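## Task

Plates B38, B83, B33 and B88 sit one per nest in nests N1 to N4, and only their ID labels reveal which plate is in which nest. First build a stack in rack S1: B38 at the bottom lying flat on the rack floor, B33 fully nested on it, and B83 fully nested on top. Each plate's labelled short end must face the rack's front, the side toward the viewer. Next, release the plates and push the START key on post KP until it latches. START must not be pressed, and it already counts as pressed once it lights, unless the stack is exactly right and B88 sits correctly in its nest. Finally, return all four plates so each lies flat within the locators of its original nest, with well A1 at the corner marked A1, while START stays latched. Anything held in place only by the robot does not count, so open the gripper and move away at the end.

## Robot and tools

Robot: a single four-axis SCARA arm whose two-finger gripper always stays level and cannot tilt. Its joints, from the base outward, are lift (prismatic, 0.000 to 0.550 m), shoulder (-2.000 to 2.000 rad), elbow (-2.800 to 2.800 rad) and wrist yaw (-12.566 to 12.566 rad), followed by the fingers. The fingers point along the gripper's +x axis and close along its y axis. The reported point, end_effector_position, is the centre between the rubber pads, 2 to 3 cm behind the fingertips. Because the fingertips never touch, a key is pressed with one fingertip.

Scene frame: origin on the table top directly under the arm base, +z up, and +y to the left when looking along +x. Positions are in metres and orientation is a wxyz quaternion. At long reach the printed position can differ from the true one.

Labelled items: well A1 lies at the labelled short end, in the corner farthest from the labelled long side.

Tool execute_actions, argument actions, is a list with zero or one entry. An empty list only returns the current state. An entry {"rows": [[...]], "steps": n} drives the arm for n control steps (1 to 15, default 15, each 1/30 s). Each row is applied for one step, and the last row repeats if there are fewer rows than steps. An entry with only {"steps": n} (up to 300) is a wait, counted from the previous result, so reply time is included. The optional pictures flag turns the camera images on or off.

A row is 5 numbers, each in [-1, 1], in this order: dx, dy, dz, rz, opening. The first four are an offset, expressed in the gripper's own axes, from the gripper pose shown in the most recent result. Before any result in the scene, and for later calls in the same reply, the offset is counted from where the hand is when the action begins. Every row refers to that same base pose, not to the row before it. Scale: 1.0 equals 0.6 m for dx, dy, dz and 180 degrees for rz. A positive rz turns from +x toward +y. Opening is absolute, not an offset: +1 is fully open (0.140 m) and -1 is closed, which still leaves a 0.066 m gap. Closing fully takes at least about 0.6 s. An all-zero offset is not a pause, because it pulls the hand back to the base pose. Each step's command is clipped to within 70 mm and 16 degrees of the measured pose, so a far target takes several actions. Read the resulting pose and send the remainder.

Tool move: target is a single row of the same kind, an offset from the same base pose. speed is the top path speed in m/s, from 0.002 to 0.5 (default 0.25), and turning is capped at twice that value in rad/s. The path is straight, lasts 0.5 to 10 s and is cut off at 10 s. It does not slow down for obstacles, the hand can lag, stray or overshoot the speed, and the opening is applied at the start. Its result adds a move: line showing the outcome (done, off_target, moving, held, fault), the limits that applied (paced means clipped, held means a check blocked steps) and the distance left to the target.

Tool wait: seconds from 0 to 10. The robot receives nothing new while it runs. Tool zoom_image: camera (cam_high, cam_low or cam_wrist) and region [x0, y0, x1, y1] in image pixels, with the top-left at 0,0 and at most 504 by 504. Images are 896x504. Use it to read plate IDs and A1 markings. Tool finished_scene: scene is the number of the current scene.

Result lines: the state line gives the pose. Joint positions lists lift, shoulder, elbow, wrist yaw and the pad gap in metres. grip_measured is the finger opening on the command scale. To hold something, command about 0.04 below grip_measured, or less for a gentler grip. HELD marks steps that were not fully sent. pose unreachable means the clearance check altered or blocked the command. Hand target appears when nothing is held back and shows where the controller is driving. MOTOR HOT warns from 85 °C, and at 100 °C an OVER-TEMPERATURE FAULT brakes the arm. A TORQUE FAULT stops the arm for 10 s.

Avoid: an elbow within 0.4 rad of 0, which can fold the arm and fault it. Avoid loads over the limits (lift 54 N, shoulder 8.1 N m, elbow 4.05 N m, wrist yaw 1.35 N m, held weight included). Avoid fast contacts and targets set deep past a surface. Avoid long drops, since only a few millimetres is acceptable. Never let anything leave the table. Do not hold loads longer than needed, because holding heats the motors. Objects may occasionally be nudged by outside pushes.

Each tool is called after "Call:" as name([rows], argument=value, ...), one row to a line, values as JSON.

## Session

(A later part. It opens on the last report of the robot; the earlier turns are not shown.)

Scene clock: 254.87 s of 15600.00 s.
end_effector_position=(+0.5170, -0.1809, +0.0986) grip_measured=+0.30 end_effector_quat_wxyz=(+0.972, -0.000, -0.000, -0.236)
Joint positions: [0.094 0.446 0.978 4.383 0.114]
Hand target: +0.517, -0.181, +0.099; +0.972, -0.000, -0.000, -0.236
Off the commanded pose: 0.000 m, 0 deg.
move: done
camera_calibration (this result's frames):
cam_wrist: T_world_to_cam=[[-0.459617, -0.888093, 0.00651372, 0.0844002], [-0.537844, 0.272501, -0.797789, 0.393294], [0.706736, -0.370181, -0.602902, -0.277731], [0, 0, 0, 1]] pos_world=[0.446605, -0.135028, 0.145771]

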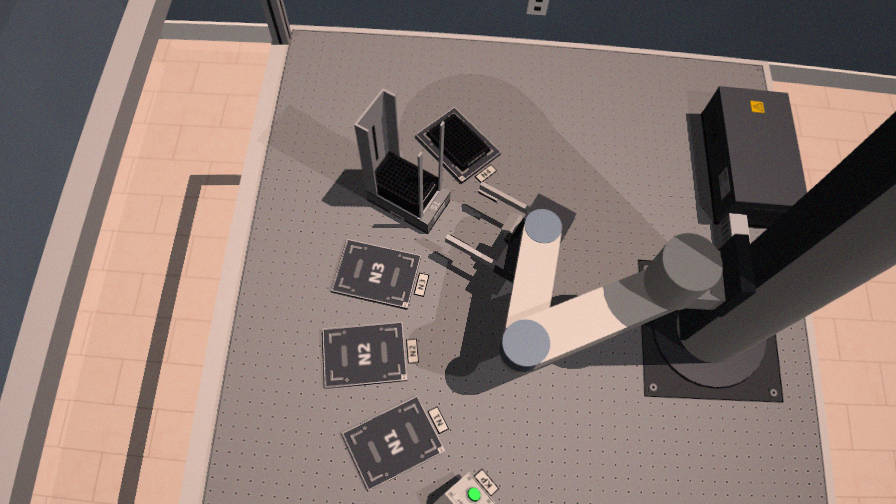

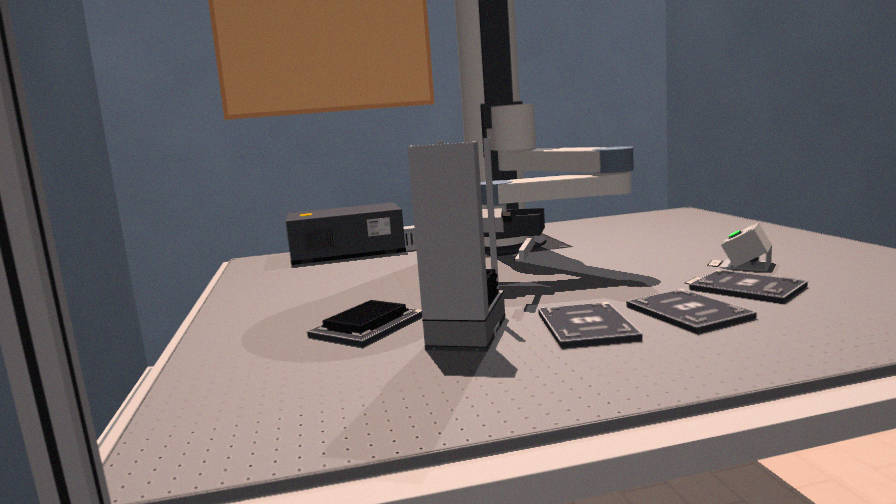

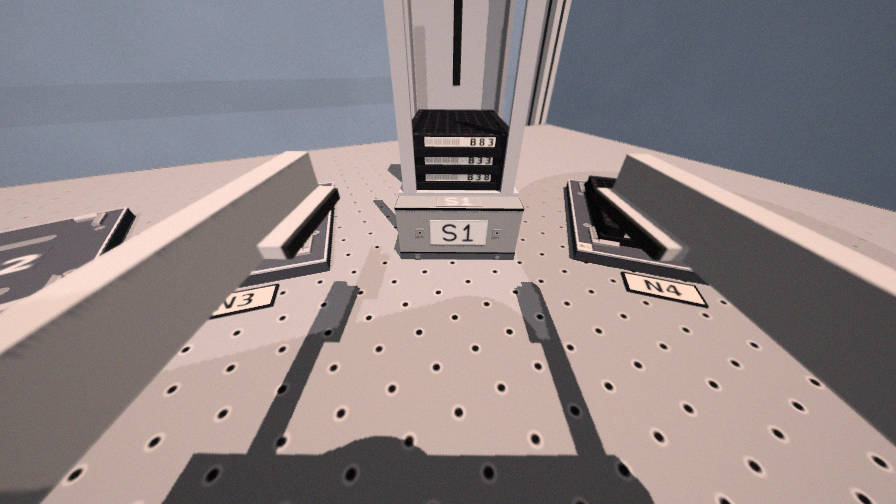

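Call:
move(target=[0.2828,0,-0.0005,0,0.3], speed=0.15)

Call:
move(target=[0,0,0,0,-0.45])

Call:
move(target=[0,0,0,0,-0.62])

Scene clock: 259.17 s of 15600.00 s.
end_effector_position=(+0.6677, -0.2587, +0.0983) grip_measured=+0.30 end_effector_quat_wxyz=(+0.972, -0.000, -0.000, -0.236)
Joint positions: [0.093 0.101 1.853 3.853 0.114]
Hand target: +0.668, -0.259, +0.098; +0.972, -0.000, -0.000, -0.236
Off the commanded pose: 0.000 m, 0 deg.
move: done
camera_calibration (this result's frames):
cam_wrist: T_world_to_cam=[[-0.459486, -0.888161, 0.00651372, 0.0845177], [-0.537885, 0.272421, -0.797789, 0.495409], [0.706791, -0.370076, -0.602902, -0.413242], [0, 0, 0, 1]] pos_world=[0.597383, -0.212825, 0.145536]

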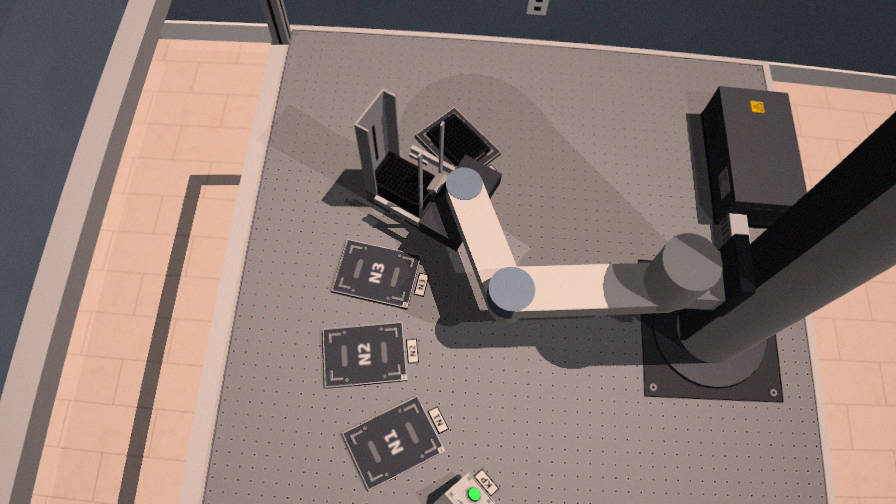

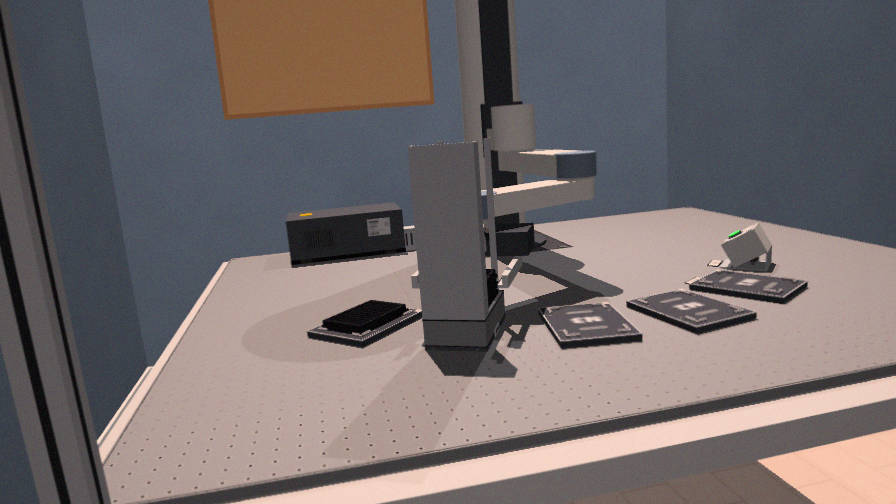

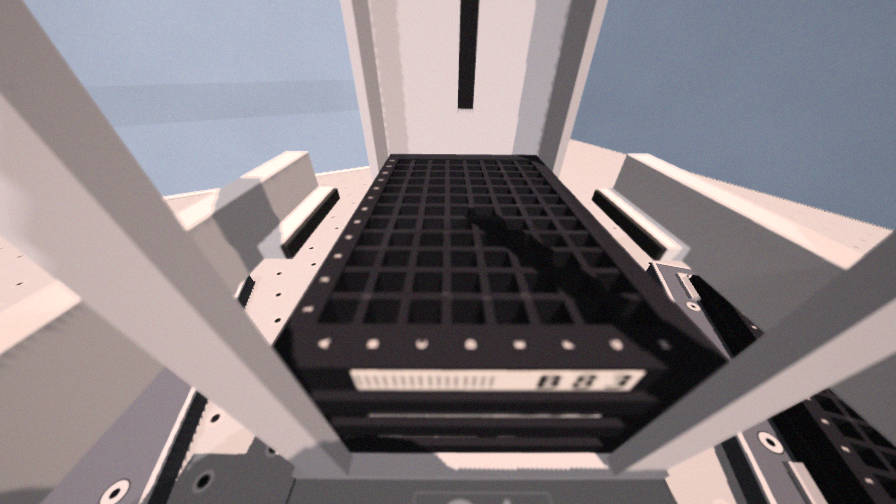

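Scene clock: 259.67 s of 15600.00 s.
end_effector_position=(+0.6677, -0.2587, +0.0983) grip_measured=-0.45 end_effector_quat_wxyz=(+0.972, -0.000, -0.000, -0.236)
Joint positions: [0.093 0.101 1.853 3.853 0.086]
Hand target: +0.668, -0.259, +0.098; +0.972, -0.000, -0.000, -0.236
Off the commanded pose: 0.000 m, 0 deg.
move: done
camera_calibration (this result's frames):
cam_wrist: T_world_to_cam=[[-0.45949, -0.888159, 0.00651372, 0.0845202], [-0.537884, 0.272423, -0.797789, 0.495409], [0.706789, -0.370079, -0.602902, -0.413242], [0, 0, 0, 1]] pos_world=[0.597383, -0.212826, 0.145536]

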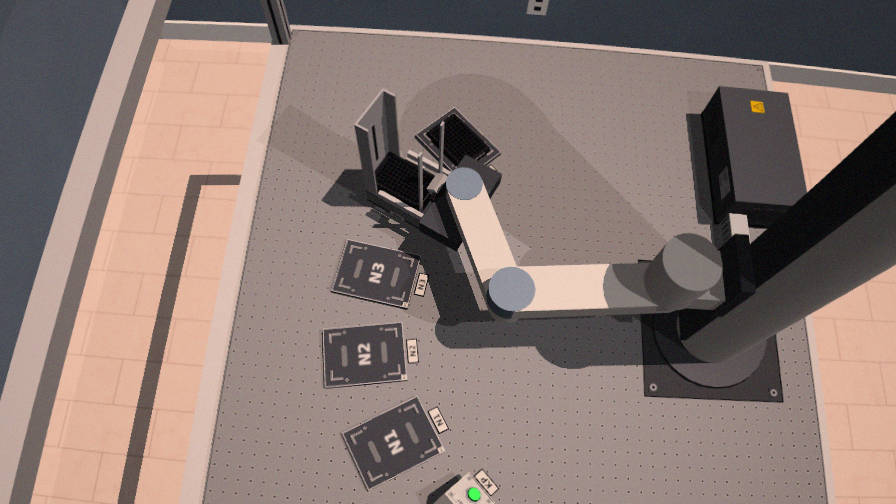

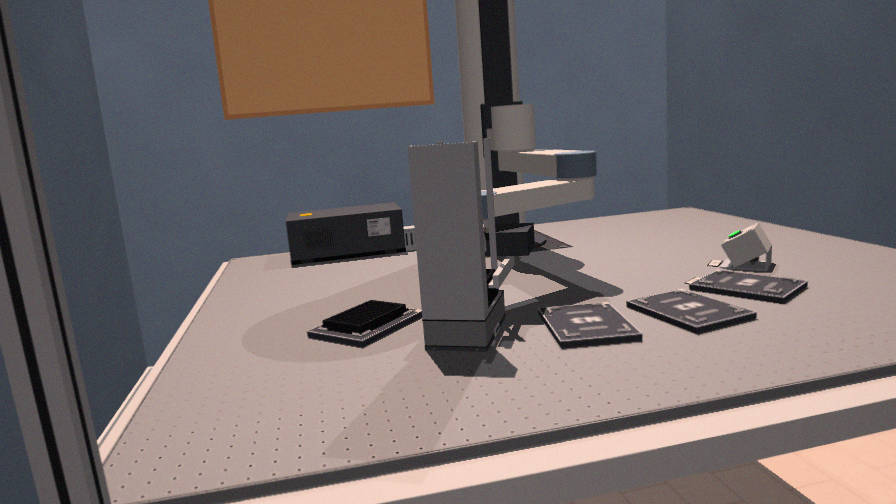

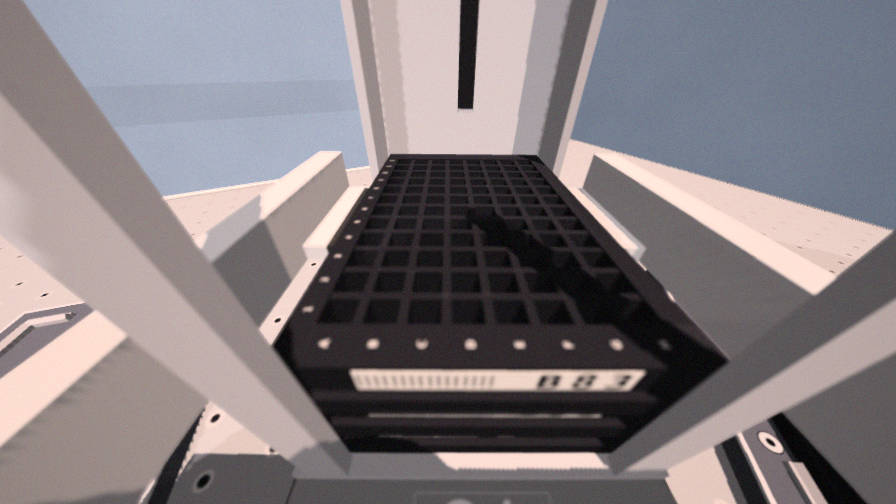

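Scene clock: 260.17 s of 15600.00 s.
end_effector_position=(+0.6677, -0.2587, +0.0983) grip_measured=-0.57 end_effector_quat_wxyz=(+0.972, -0.000, -0.000, -0.236)
Joint positions: [0.093 0.101 1.853 3.852 0.082]
Hand target: +0.668, -0.259, +0.098; +0.972, -0.000, -0.000, -0.236
Off the commanded pose: 0.000 m, 0 deg.
move: done
camera_calibration (this result's frames):
cam_wrist: T_world_to_cam=[[-0.45985, -0.887973, 0.00651372, 0.0847282], [-0.537773, 0.272641, -0.797789, 0.495384], [0.706639, -0.370366, -0.602902, -0.413205], [0, 0, 0, 1]] pos_world=[0.597353, -0.212863, 0.145538]

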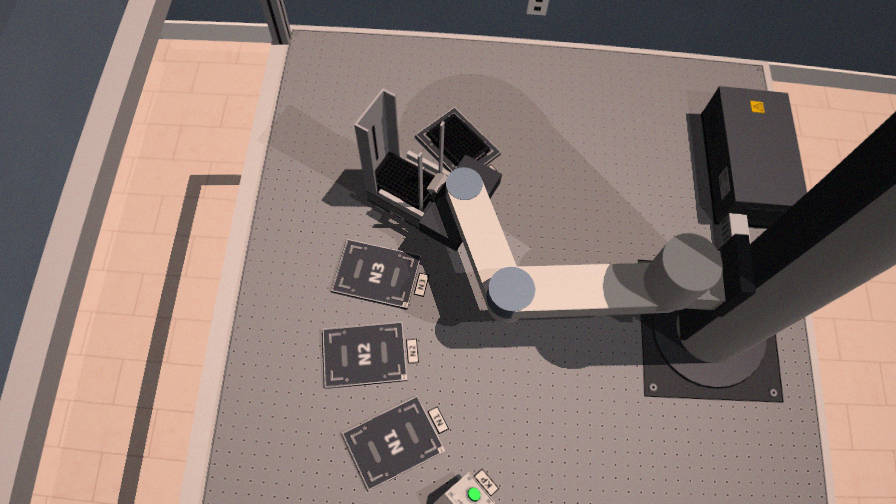

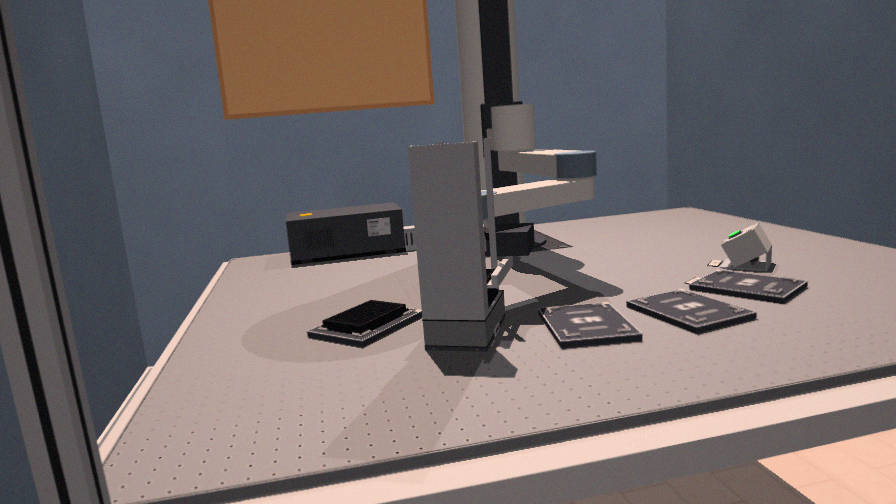

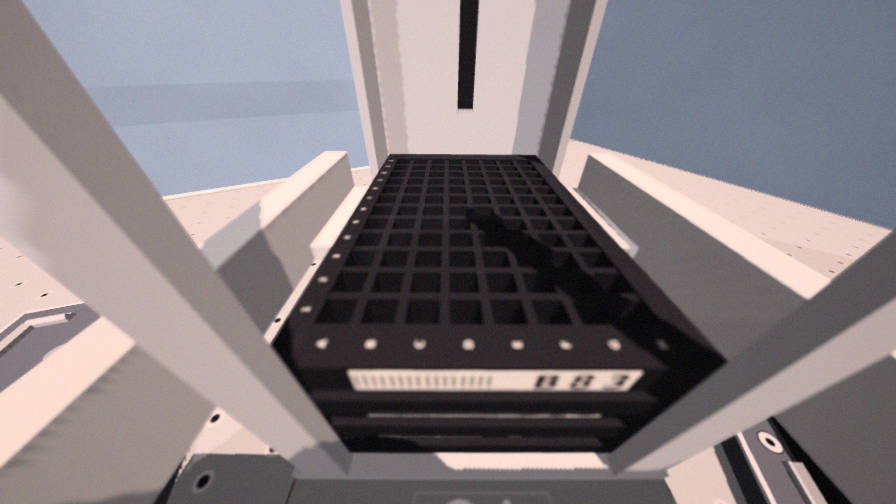

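Call:
move(target=[0,0,0.397,0,-0.62], speed=0.12)

Call:
move(target=[-0.0772,0.3053,0,0.1016,-0.62], speed=0.2)

Call:
move(target=[0,0,-0.485,0,-0.62], speed=0.2)

Scene clock: 267.80 s of 15600.00 s.
end_effector_position=(+0.6677, -0.2587, +0.3366) grip_measured=-0.57 end_effector_quat_wxyz=(+0.972, -0.000, -0.000, -0.236)
Joint positions: [0.332 0.101 1.853 3.852 0.082]
Hand target: +0.668, -0.259, +0.337; +0.972, -0.000, -0.000, -0.236
Off the commanded pose: 0.000 m, 0 deg.
After step 90, 2.33 s passed at rest.
move: done
camera_calibration (this result's frames):
cam_wrist: T_world_to_cam=[[-0.459848, -0.887974, 0.00651372, 0.0831775], [-0.537773, 0.272641, -0.797789, 0.685461], [0.706639, -0.370365, -0.602902, -0.269561], [0, 0, 0, 1]] pos_world=[0.597355, -0.212861, 0.383792]

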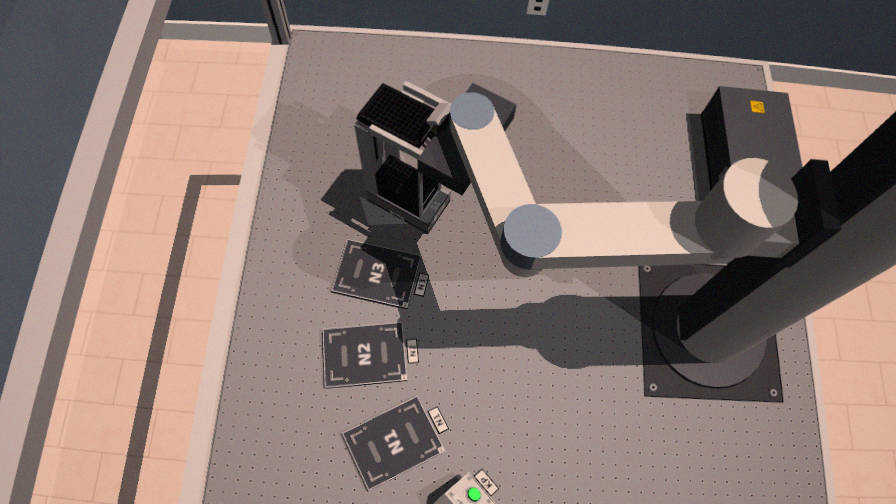

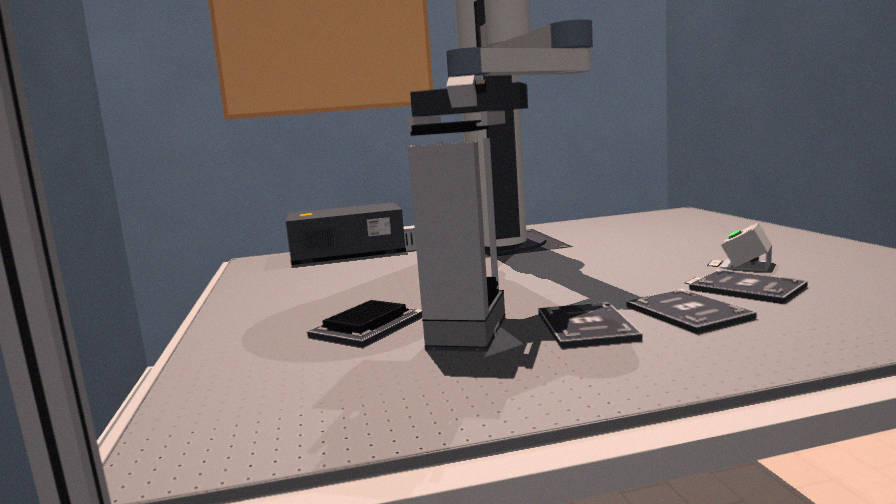

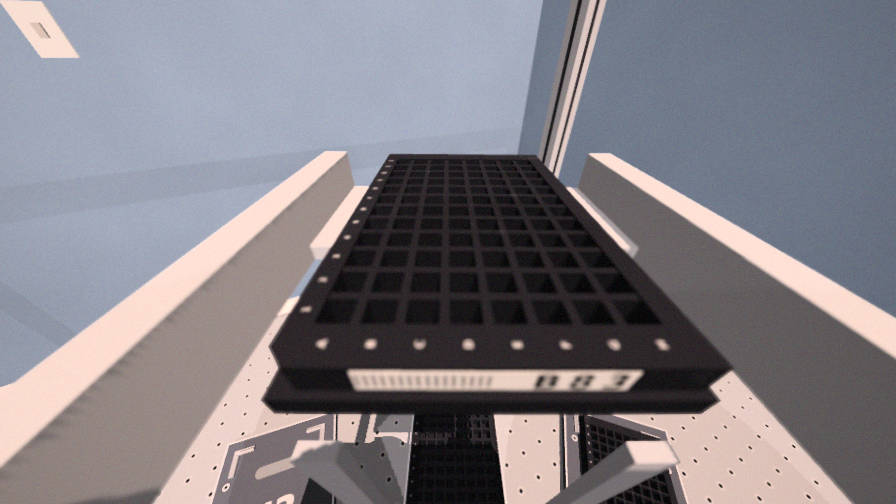

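Scene clock: 269.07 s of 15600.00 s.
end_effector_position=(+0.7106, -0.0745, +0.3366) grip_measured=-0.57 end_effector_quat_wxyz=(+0.997, -0.000, -0.000, -0.078)
Joint positions: [0.332 0.498 1.755 3.873 0.082]
Hand target: +0.711, -0.075, +0.337; +0.997, -0.000, -0.000, -0.079
Off the commanded pose: 0.000 m, 0 deg.
move: done
camera_calibration (this result's frames):
cam_wrist: T_world_to_cam=[[-0.157411, -0.987512, 0.00651372, 0.044165], [-0.596216, 0.0897753, -0.797789, 0.68622], [0.787241, -0.129464, -0.602902, -0.270987], [0, 0, 0, 1]] pos_world=[0.629419, -0.0530751, 0.383792]

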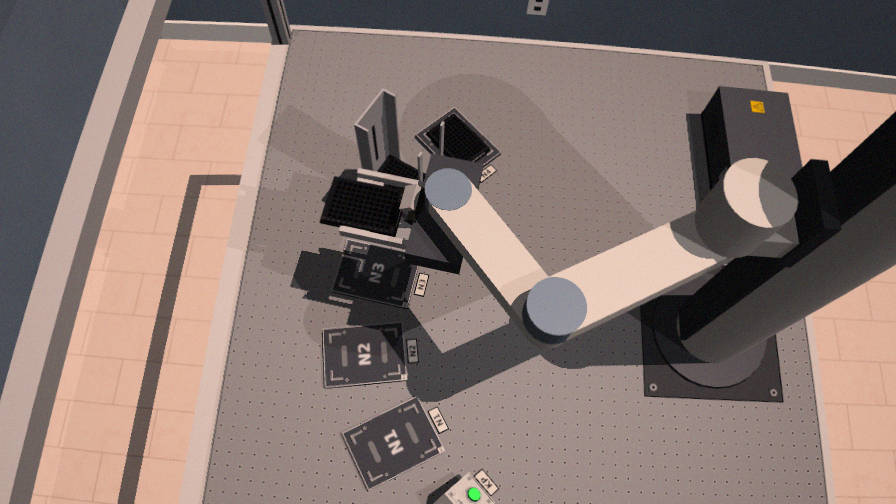

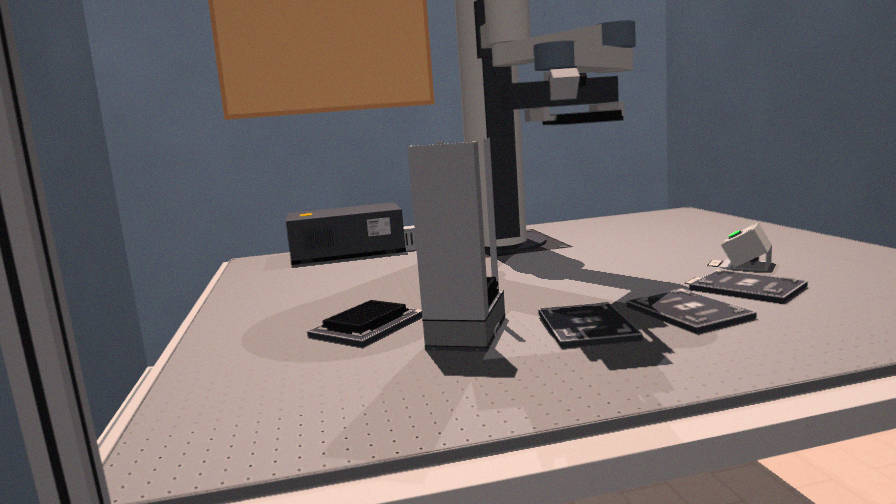

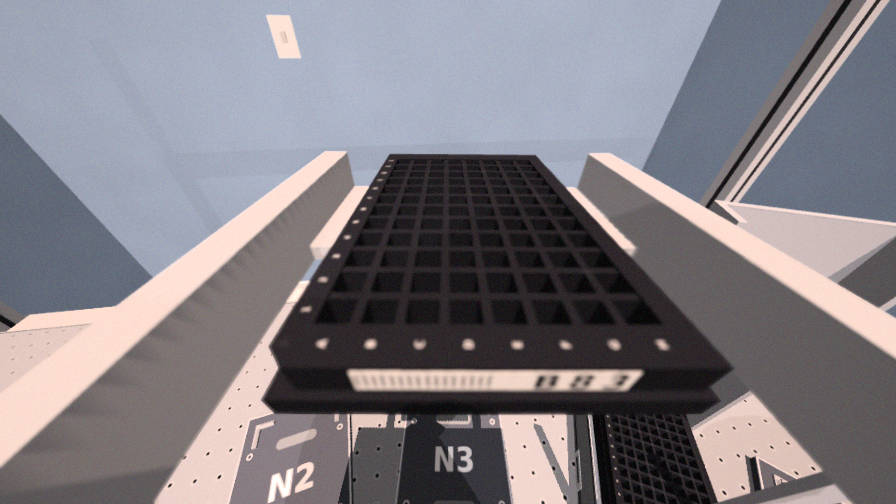

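Scene clock: 270.93 s of 15600.00 s.
end_effector_position=(+0.7106, -0.0745, +0.0455) grip_measured=-0.57 end_effector_quat_wxyz=(+0.997, -0.000, -0.000, -0.078)
Joint positions: [0.041 0.498 1.755 3.873 0.082]
Hand target: +0.711, -0.075, +0.046; +0.997, -0.000, -0.000, -0.078
Off the commanded pose: 0.000 m, 0 deg.
move: done
camera_calibration (this result's frames):
cam_wrist: T_world_to_cam=[[-0.157439, -0.987507, 0.00651372, 0.046074], [-0.596213, 0.0897926, -0.797789, 0.453996], [0.787237, -0.129487, -0.602902, -0.446474], [0, 0, 0, 1]] pos_world=[0.629414, -0.0530796, 0.0927128]

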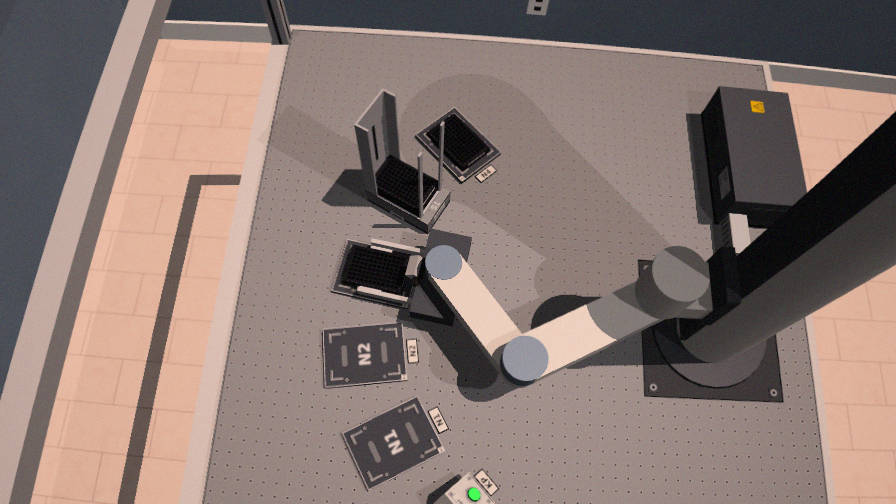

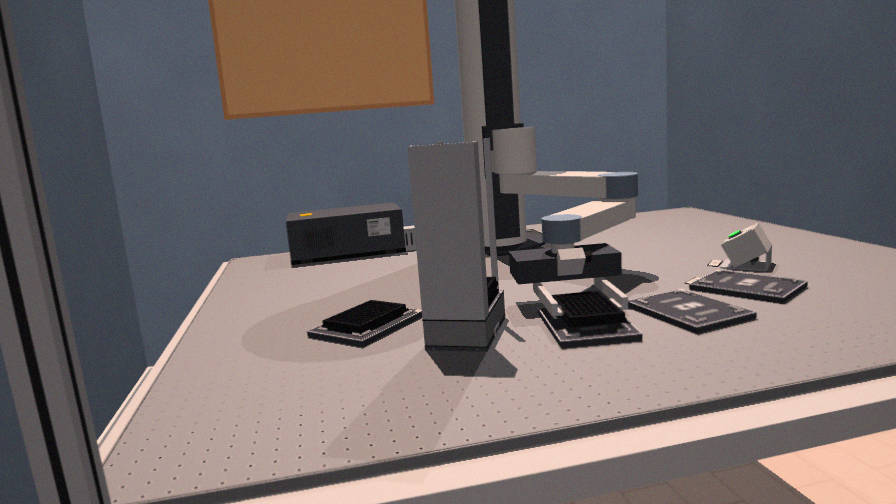

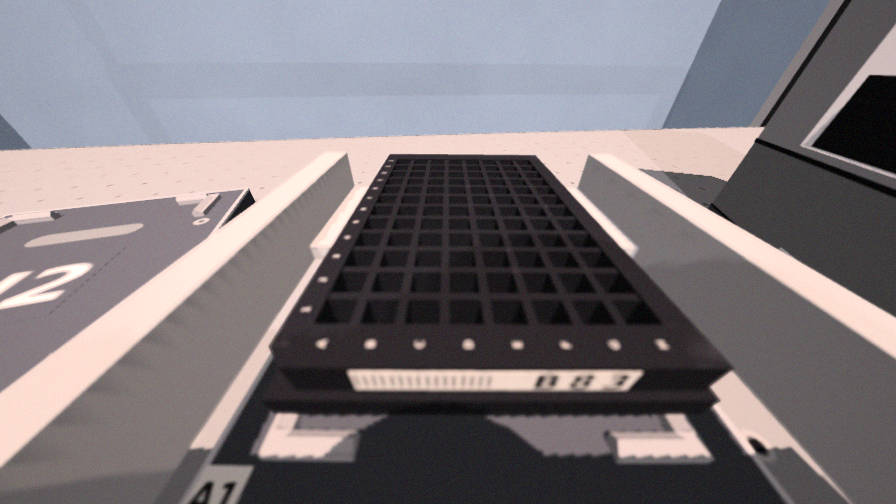

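Call:
move(target=[0.0002,-0.0003,-0.0195,0,-0.62], speed=0.015)

Call:
move(target=[0,0,0,0,0.0])

Call:
move(target=[-0.28,0,0.085,0,0.3])

Scene clock: 275.03 s of 15600.00 s.
end_effector_position=(+0.7108, -0.0748, +0.0338) grip_measured=-0.57 end_effector_quat_wxyz=(+0.997, -0.000, -0.000, -0.079)
Joint positions: [0.029 0.497 1.756 3.872 0.082]
Hand target: +0.711, -0.075, +0.034; +0.997, -0.000, -0.000, -0.078
Off the commanded pose: 0.000 m, 0 deg.
After step 90, 0.10 s passed at rest.
move: done
camera_calibration (this result's frames):
cam_wrist: T_world_to_cam=[[-0.158043, -0.987411, 0.00651372, 0.0463905], [-0.596158, 0.0901572, -0.797789, 0.444785], [0.787158, -0.129968, -0.602902, -0.453665], [0, 0, 0, 1]] pos_world=[0.6296, -0.0532562, 0.0810269]

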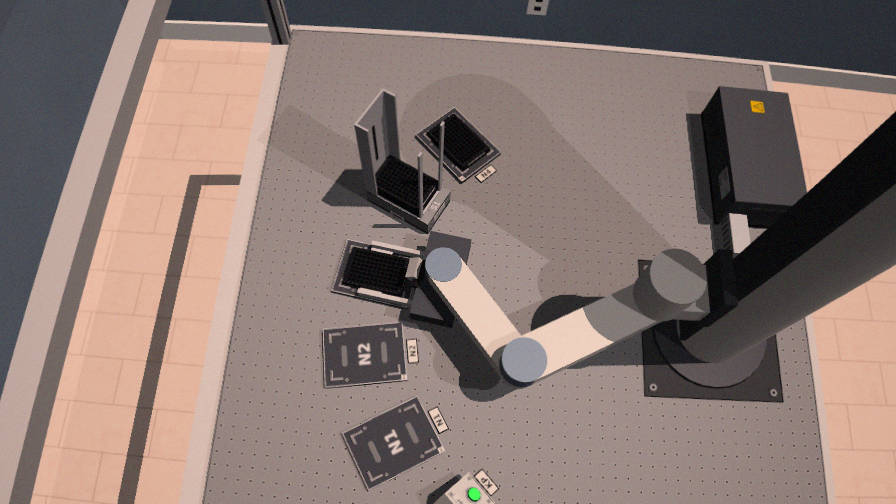

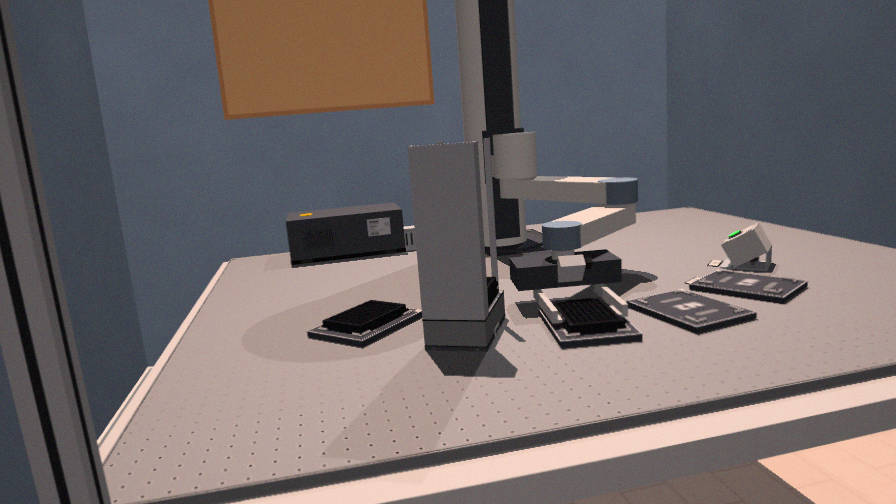

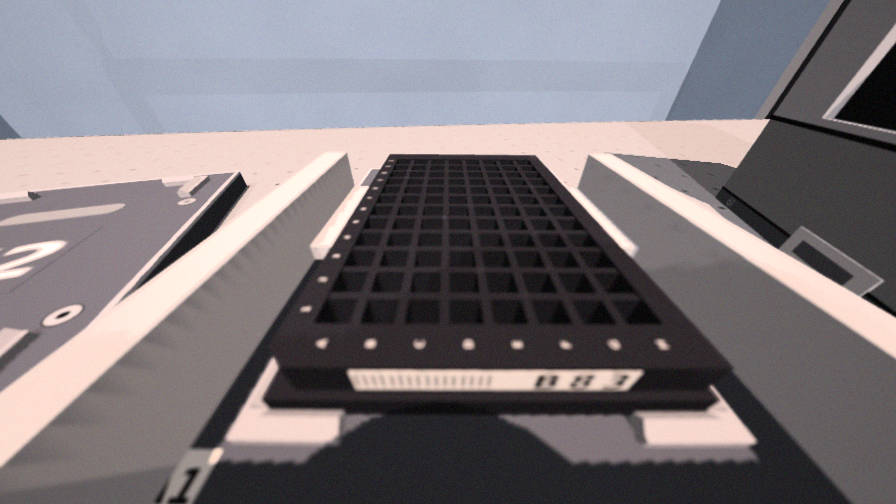

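Scene clock: 275.53 s of 15600.00 s.
end_effector_position=(+0.7108, -0.0747, +0.0338) grip_measured=+0.00 end_effector_quat_wxyz=(+0.997, -0.000, -0.000, -0.079)
Joint positions: [0.029 0.497 1.757 3.872 0.103]
Hand target: +0.711, -0.075, +0.034; +0.997, -0.000, -0.000, -0.079
Off the commanded pose: 0.000 m, 0 deg.
move: done
camera_calibration (this result's frames):
cam_wrist: T_world_to_cam=[[-0.158072, -0.987406, 0.00651372, 0.0464267], [-0.596156, 0.0901743, -0.797789, 0.444795], [0.787154, -0.129991, -0.602902, -0.453678], [0, 0, 0, 1]] pos_world=[0.629621, -0.0532411, 0.0810269]

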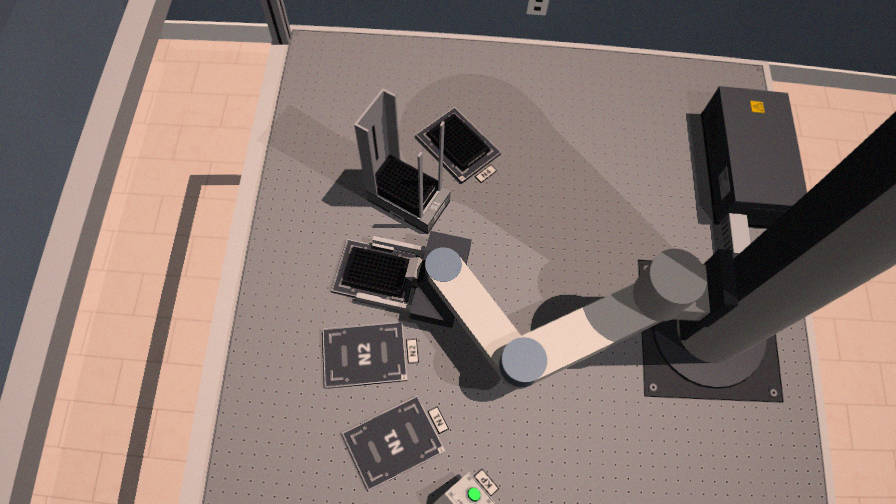

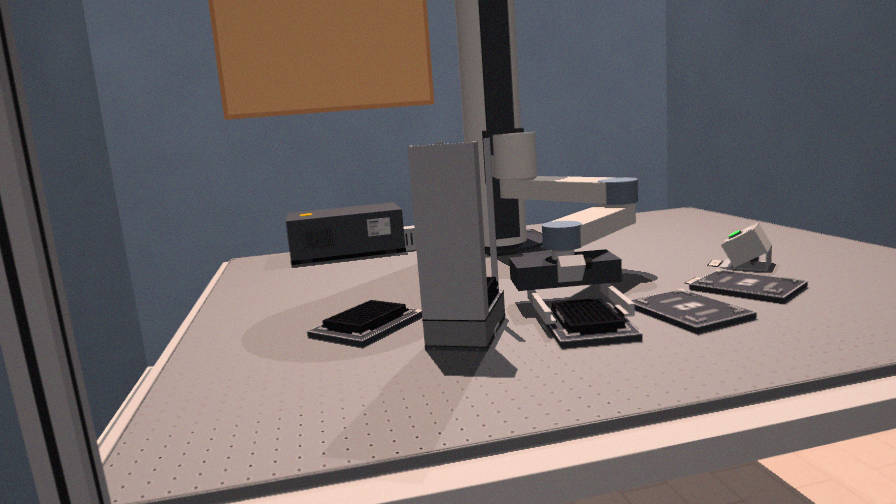

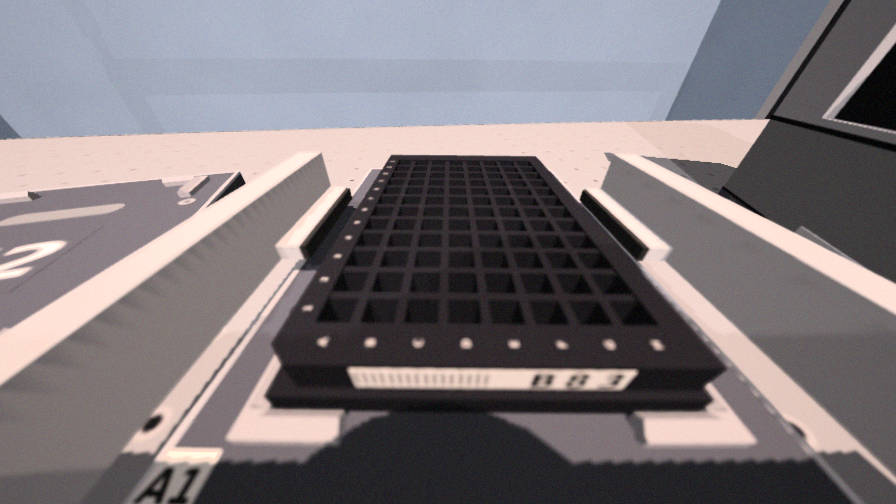

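Scene clock: 276.63 s of 15600.00 s.
end_effector_position=(+0.5449, -0.0484, +0.0849) grip_measured=+0.30 end_effector_quat_wxyz=(+0.997, -0.000, -0.000, -0.079)
Joint positions: [0.08  0.844 0.918 4.364 0.114]
Hand target: +0.545, -0.048, +0.085; +0.997, -0.000, -0.000, -0.079
Off the commanded pose: 0.000 m, 0 deg.
move: done
camera_calibration (this result's frames):
cam_wrist: T_world_to_cam=[[-0.15824, -0.987379, 0.00651372, 0.0459613], [-0.59614, 0.0902763, -0.797789, 0.38423], [0.787132, -0.130125, -0.602902, -0.288838], [0, 0, 0, 1]] pos_world=[0.463682, -0.0268908, 0.132094]

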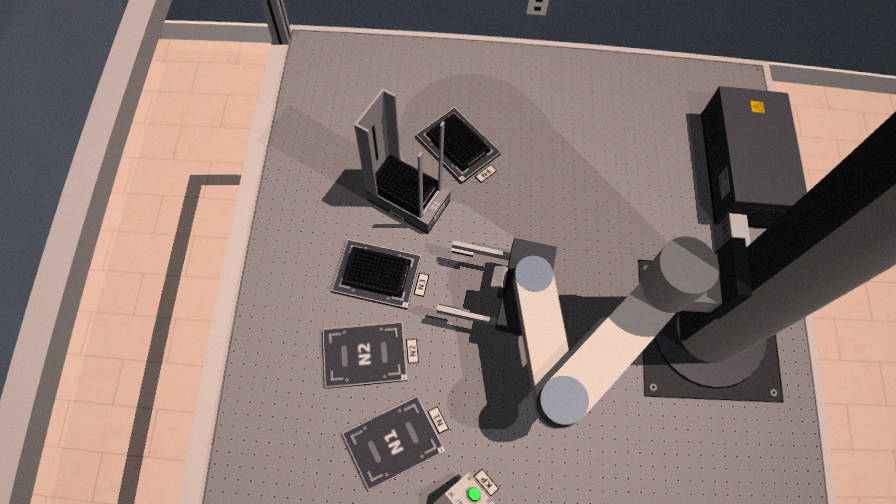

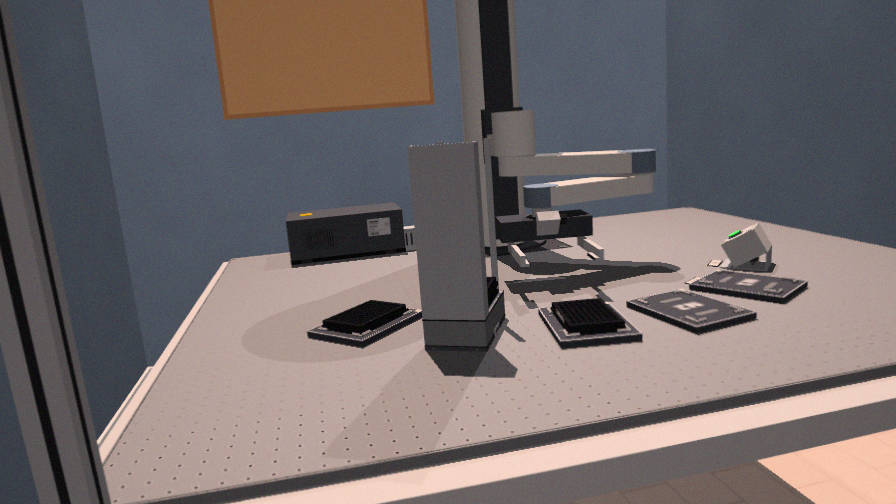

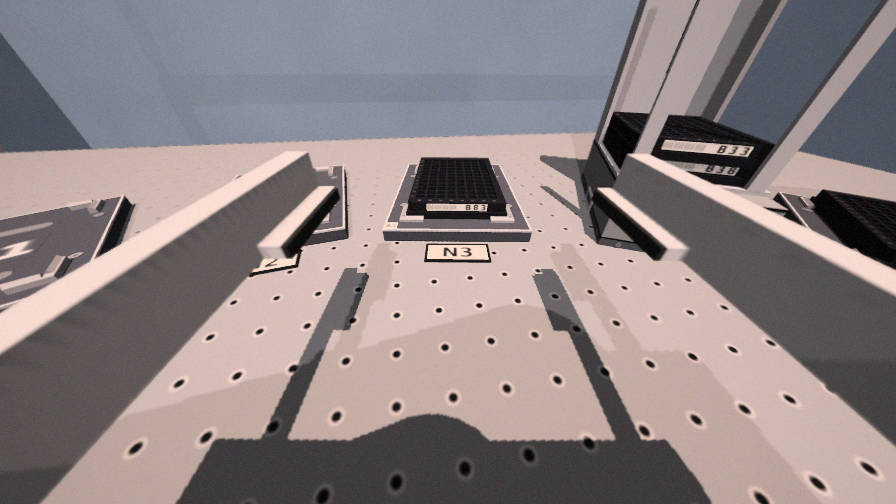

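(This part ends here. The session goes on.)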